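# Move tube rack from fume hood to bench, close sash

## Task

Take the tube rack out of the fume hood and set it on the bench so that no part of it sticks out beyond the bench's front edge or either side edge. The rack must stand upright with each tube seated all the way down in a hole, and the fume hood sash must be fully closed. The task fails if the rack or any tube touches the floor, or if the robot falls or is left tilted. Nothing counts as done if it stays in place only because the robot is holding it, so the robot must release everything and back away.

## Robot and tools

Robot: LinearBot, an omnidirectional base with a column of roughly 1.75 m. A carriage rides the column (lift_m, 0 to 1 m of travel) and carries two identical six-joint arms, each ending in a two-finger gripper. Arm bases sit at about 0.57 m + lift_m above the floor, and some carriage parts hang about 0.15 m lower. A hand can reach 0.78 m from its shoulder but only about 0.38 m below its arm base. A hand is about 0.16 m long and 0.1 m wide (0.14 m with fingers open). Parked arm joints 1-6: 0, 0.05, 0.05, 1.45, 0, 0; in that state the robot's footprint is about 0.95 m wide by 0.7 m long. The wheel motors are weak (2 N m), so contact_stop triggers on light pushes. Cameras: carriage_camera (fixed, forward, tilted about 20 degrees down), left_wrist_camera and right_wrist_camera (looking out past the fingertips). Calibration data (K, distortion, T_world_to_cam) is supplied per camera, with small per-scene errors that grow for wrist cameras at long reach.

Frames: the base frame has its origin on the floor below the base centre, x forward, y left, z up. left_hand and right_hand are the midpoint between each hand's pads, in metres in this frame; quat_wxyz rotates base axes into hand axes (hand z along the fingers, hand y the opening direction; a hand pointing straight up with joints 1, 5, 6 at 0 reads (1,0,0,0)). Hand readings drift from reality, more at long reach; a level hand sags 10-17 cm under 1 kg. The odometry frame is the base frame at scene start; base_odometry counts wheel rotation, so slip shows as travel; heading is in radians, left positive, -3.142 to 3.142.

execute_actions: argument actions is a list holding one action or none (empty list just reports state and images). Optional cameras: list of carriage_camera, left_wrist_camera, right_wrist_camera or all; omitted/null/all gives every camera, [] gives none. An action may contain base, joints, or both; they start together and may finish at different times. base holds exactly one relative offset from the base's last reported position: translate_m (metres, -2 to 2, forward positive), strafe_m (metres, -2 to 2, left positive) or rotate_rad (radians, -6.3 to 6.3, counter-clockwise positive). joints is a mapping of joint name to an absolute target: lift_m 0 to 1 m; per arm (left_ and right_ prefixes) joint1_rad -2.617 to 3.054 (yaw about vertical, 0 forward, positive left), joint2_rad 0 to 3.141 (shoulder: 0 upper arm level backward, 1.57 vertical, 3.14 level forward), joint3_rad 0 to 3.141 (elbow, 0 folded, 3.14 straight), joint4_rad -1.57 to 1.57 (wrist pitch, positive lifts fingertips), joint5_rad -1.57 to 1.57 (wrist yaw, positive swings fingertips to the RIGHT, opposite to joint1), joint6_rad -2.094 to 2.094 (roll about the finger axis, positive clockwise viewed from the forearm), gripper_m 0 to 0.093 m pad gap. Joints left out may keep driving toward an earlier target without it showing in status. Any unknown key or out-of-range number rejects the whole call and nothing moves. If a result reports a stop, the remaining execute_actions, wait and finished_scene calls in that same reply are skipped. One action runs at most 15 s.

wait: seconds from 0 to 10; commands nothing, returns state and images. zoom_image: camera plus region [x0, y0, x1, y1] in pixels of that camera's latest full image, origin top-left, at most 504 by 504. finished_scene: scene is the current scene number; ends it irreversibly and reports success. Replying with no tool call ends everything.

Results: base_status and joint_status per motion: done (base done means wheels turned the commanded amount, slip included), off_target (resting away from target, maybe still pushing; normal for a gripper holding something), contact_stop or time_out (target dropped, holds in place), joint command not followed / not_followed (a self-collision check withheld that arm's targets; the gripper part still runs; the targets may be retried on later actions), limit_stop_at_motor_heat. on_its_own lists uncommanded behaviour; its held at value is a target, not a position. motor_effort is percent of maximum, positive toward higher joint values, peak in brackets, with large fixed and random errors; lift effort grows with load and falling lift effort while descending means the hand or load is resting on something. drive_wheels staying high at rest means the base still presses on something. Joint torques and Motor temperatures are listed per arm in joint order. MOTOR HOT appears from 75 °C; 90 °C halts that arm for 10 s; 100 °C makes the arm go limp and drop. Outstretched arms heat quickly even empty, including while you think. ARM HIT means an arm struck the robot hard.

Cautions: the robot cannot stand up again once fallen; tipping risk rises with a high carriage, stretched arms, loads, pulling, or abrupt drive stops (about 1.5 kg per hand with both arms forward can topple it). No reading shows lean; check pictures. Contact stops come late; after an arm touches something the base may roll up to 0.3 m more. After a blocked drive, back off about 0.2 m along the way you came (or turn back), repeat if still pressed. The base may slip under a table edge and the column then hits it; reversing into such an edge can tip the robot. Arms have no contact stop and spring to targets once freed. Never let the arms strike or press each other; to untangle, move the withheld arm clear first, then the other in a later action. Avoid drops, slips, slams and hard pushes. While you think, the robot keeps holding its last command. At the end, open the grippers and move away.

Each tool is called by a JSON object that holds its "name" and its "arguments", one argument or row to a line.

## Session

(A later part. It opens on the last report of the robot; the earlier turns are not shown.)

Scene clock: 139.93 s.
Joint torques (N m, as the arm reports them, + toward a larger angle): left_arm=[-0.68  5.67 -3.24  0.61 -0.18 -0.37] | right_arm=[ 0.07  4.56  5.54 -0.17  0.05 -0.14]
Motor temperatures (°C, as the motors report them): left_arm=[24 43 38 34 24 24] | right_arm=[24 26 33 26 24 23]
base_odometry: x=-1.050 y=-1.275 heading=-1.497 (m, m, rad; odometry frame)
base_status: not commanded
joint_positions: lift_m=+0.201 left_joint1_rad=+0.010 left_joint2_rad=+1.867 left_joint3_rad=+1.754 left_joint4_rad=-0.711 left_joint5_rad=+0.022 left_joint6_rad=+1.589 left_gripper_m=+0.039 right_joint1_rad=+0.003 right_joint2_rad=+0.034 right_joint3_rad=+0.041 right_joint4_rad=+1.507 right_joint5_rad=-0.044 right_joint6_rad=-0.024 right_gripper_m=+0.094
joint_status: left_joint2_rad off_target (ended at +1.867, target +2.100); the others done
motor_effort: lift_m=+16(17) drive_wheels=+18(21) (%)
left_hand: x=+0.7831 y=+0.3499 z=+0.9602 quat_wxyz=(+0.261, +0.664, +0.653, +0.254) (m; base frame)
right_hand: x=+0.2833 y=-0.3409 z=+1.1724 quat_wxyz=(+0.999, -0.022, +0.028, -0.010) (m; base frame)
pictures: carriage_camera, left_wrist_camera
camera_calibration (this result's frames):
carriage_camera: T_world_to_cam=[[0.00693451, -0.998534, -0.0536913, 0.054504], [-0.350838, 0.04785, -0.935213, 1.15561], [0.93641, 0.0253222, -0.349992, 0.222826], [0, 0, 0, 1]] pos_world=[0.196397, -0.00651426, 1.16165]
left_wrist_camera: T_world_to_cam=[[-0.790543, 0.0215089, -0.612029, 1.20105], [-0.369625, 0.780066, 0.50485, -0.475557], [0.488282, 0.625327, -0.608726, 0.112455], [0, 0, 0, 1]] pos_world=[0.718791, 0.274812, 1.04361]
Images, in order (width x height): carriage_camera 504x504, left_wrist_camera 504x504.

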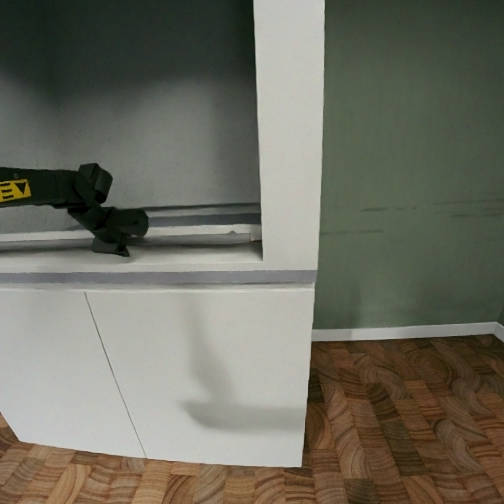

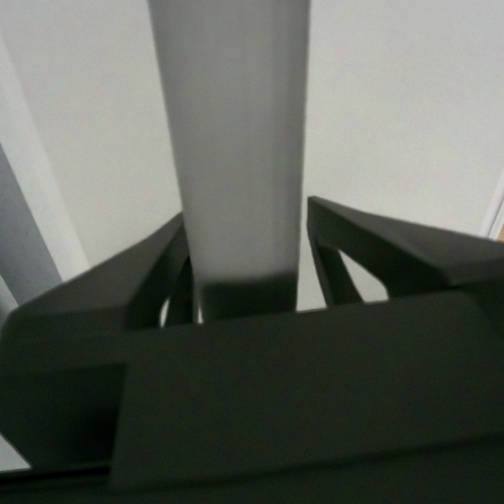

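{"name": "execute_actions", "arguments": {
  "actions": [
    {"joints":{"lift_m":0.42,"left_joint2_rad":1.9,"left_joint3_rad":1.65,"left_joint4_rad":-0.8}}
  ],
  "cameras": ["carriage_camera","left_wrist_camera"]
}}

{"name": "zoom_image", "arguments": {
  "camera": "carriage_camera",
  "region": [120,260,320,380]
}}

Scene clock: 143.20 s.
Joint torques (N m, as the arm reports them, + toward a larger angle): left_arm=[ -0.73 -11.72   5.72   1.16  -0.03  -0.17] | right_arm=[-0.01  4.48  5.51 -0.2   0.06 -0.13]
Motor temperatures (°C, as the motors report them): left_arm=[24 42 37 33 24 24] | right_arm=[24 26 33 26 24 23]
base_odometry: x=-1.050 y=-1.275 heading=-1.497 (m, m, rad; odometry frame)
base_status: not commanded
joint_positions: lift_m=+0.420 left_joint1_rad=+0.009 left_joint2_rad=+1.901 left_joint3_rad=+1.668 left_joint4_rad=-0.785 left_joint5_rad=+0.006 left_joint6_rad=+1.571 left_gripper_m=+0.040 right_joint1_rad=+0.003 right_joint2_rad=+0.034 right_joint3_rad=+0.041 right_joint4_rad=+1.506 right_joint5_rad=-0.044 right_joint6_rad=-0.024 right_gripper_m=+0.094
joint_status: all done
motor_effort: lift_m=+24(27) drive_wheels=+4(17) (%)
left_hand: x=+0.7557 y=+0.3521 z=+1.1178 quat_wxyz=(+0.194, +0.678, +0.683, +0.192) (m; base frame)
right_hand: x=+0.2835 y=-0.3410 z=+1.3917 quat_wxyz=(+0.999, -0.022, +0.028, -0.010) (m; base frame)
pictures: carriage_camera, left_wrist_camera
camera_calibration (this result's frames):
carriage_camera: T_world_to_cam=[[0.00693451, -0.998534, -0.0536913, 0.0662785], [-0.350838, 0.04785, -0.935213, 1.3607], [0.93641, 0.0253222, -0.349992, 0.299579], [0, 0, 0, 1]] pos_world=[0.196397, -0.00651426, 1.38095]
left_wrist_camera: T_world_to_cam=[[-0.893993, 0.00122933, -0.44808, 1.17785], [-0.283655, 0.77256, 0.568059, -0.700007], [0.346867, 0.63494, -0.690314, 0.415102], [0, 0, 0, 1]] pos_world=[0.710442, 0.275785, 1.21197]
Images, in order (width x height): carriage_camera 504x504, left_wrist_camera 504x504.

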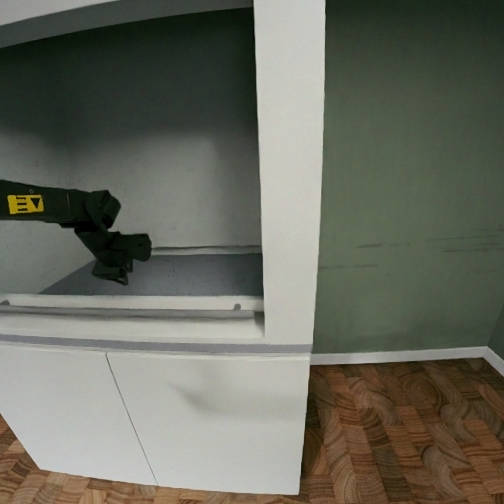

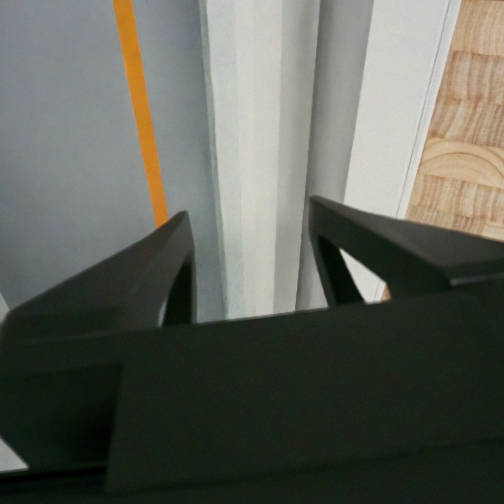

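Region (120, 260, 320, 380) of carriage_camera's 504x504 image, scaled by 2.520, with more detail than that image has; it fills the top 302 rows of this view, and the rest is white.

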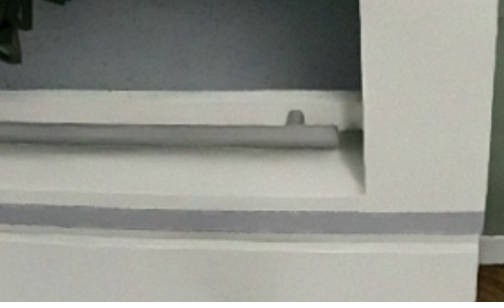

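{"name": "execute_actions", "arguments": {
  "actions": [
    {"joints":{"lift_m":0.22,"left_joint2_rad":2.05,"left_gripper_m":0.02}}
  ],
  "cameras": ["left_wrist_camera"]
}}

{"name": "execute_actions", "arguments": {
  "actions": [
    {"joints":{"lift_m":0.42,"left_joint2_rad":1.9}}
  ],
  "cameras": ["left_wrist_camera"]
}}

{"name": "execute_actions", "arguments": {
  "actions": [
    {"base":{"translate_m":-0.3},"joints":{"lift_m":0.15}}
  ],
  "cameras": ["carriage_camera"]
}}

Scene clock: 146.00 s.
Joint torques (N m, as the arm reports them, + toward a larger angle): left_arm=[-0.55  4.22  0.41  1.75  0.01 -0.22] | right_arm=[ 0.    4.67  5.61 -0.17  0.03 -0.13]
Motor temperatures (°C, as the motors report them): left_arm=[24 42 37 34 24 24] | right_arm=[24 26 33 26 24 23]
base_odometry: x=-1.050 y=-1.275 heading=-1.497 (m, m, rad; odometry frame)
base_status: not commanded
joint_positions: lift_m=+0.221 left_joint1_rad=+0.008 left_joint2_rad=+1.842 left_joint3_rad=+1.748 left_joint4_rad=-0.829 left_joint5_rad=+0.001 left_joint6_rad=+1.574 left_gripper_m=+0.021 right_joint1_rad=+0.003 right_joint2_rad=+0.034 right_joint3_rad=+0.041 right_joint4_rad=+1.507 right_joint5_rad=-0.044 right_joint6_rad=-0.024 right_gripper_m=+0.094
joint_status: left_joint2_rad off_target (ended at +1.842, target +2.050); the others done
motor_effort: lift_m=+17(19) drive_wheels=+15(15) (%)
left_hand: x=+0.7575 y=+0.3523 z=+0.9711 quat_wxyz=(+0.224, +0.669, +0.672, +0.226) (m; base frame)
right_hand: x=+0.2833 y=-0.3410 z=+1.1924 quat_wxyz=(+0.999, -0.022, +0.028, -0.010) (m; base frame)
pictures: left_wrist_camera
camera_calibration (this result's frames):
left_wrist_camera: T_world_to_cam=[[-0.847486, 0.00591278, -0.530785, 1.15716], [-0.335457, 0.768984, 0.54418, -0.55264], [0.411382, 0.639241, -0.64972, 0.223305], [0, 0, 0, 1]] pos_world=[0.703423, 0.275384, 1.06002]
Images, in order (width x height): left_wrist_camera 504x504.

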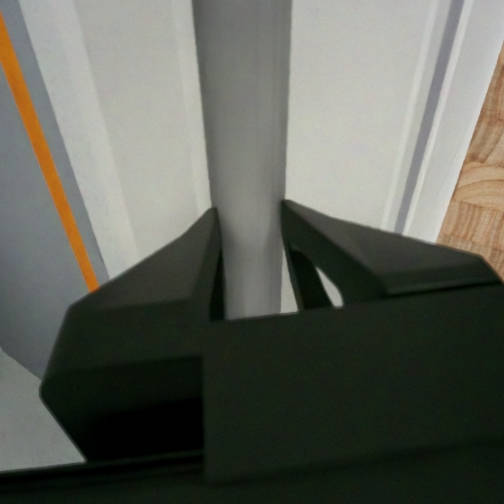

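Scene clock: 147.33 s.
Joint torques (N m, as the arm reports them, + toward a larger angle): left_arm=[ -0.73 -11.11   6.26   1.28   0.03  -0.14] | right_arm=[-0.11  4.54  5.49 -0.16  0.06 -0.15]
Motor temperatures (°C, as the motors report them): left_arm=[24 42 37 34 24 24] | right_arm=[24 26 33 26 24 23]
base_odometry: x=-1.050 y=-1.275 heading=-1.497 (m, m, rad; odometry frame)
base_status: not commanded
joint_positions: lift_m=+0.420 left_joint1_rad=+0.008 left_joint2_rad=+1.895 left_joint3_rad=+1.662 left_joint4_rad=-0.801 left_joint5_rad=+0.001 left_joint6_rad=+1.571 left_gripper_m=+0.020 right_joint1_rad=+0.003 right_joint2_rad=+0.034 right_joint3_rad=+0.041 right_joint4_rad=+1.506 right_joint5_rad=-0.044 right_joint6_rad=-0.024 right_gripper_m=+0.094
joint_status: all done
motor_effort: lift_m=+24(28) drive_wheels=+6(15) (%)
left_hand: x=+0.7510 y=+0.3522 z=+1.1166 quat_wxyz=(+0.187, +0.679, +0.684, +0.188) (m; base frame)
right_hand: x=+0.2835 y=-0.3410 z=+1.3916 quat_wxyz=(+0.999, -0.022, +0.028, -0.010) (m; base frame)
pictures: left_wrist_camera
camera_calibration (this result's frames):
left_wrist_camera: T_world_to_cam=[[-0.900579, 0.00207262, -0.434688, 1.16282], [-0.276084, 0.769674, 0.575655, -0.713879], [0.335761, 0.638433, -0.69258, 0.425409], [0, 0, 0, 1]] pos_world=[0.707288, 0.275449, 1.21104]
Images, in order (width x height): left_wrist_camera 504x504.

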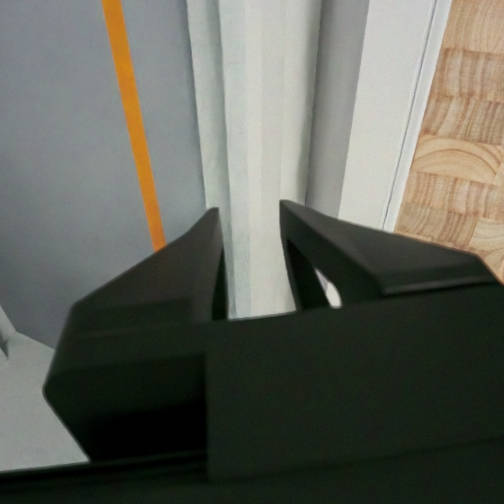

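Scene clock: 149.80 s.
Joint torques (N m, as the arm reports them, + toward a larger angle): left_arm=[ -0.36 -11.38   6.09   1.29   0.    -0.15] | right_arm=[-0.03  4.65  5.46 -0.17  0.05 -0.15]
Motor temperatures (°C, as the motors report them): left_arm=[24 42 37 34 24 24] | right_arm=[24 26 33 26 24 23]
base_odometry: x=-1.073 y=-0.976 heading=-1.497 (m, m, rad; odometry frame)
base_status: done
joint_positions: lift_m=+0.150 left_joint1_rad=+0.005 left_joint2_rad=+1.896 left_joint3_rad=+1.662 left_joint4_rad=-0.799 left_joint5_rad=+0.000 left_joint6_rad=+1.570 left_gripper_m=+0.020 right_joint1_rad=+0.003 right_joint2_rad=+0.034 right_joint3_rad=+0.041 right_joint4_rad=+1.506 right_joint5_rad=-0.044 right_joint6_rad=-0.024 right_gripper_m=+0.094
joint_status: all done
motor_effort: lift_m=+22(22) drive_wheels=-4(21) (%)
left_hand: x=+0.7515 y=+0.3510 z=+0.8461 quat_wxyz=(+0.187, +0.680, +0.684, +0.188) (m; base frame)
right_hand: x=+0.2835 y=-0.3410 z=+1.1218 quat_wxyz=(+0.999, -0.022, +0.028, -0.010) (m; base frame)
pictures: carriage_camera
camera_calibration (this result's frames):
carriage_camera: T_world_to_cam=[[0.00693451, -0.998534, -0.0536913, 0.0517908], [-0.350838, 0.04785, -0.935213, 1.10835], [0.93641, 0.0253222, -0.349992, 0.205139], [0, 0, 0, 1]] pos_world=[0.196397, -0.00651426, 1.11112]
Images, in order (width x height): carriage_camera 504x504.

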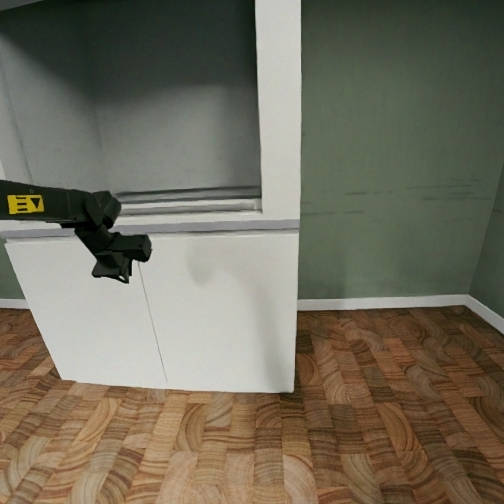

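{"name": "finished_scene", "arguments": {
  "scene": 2
}}

The scene is finished: the task was done.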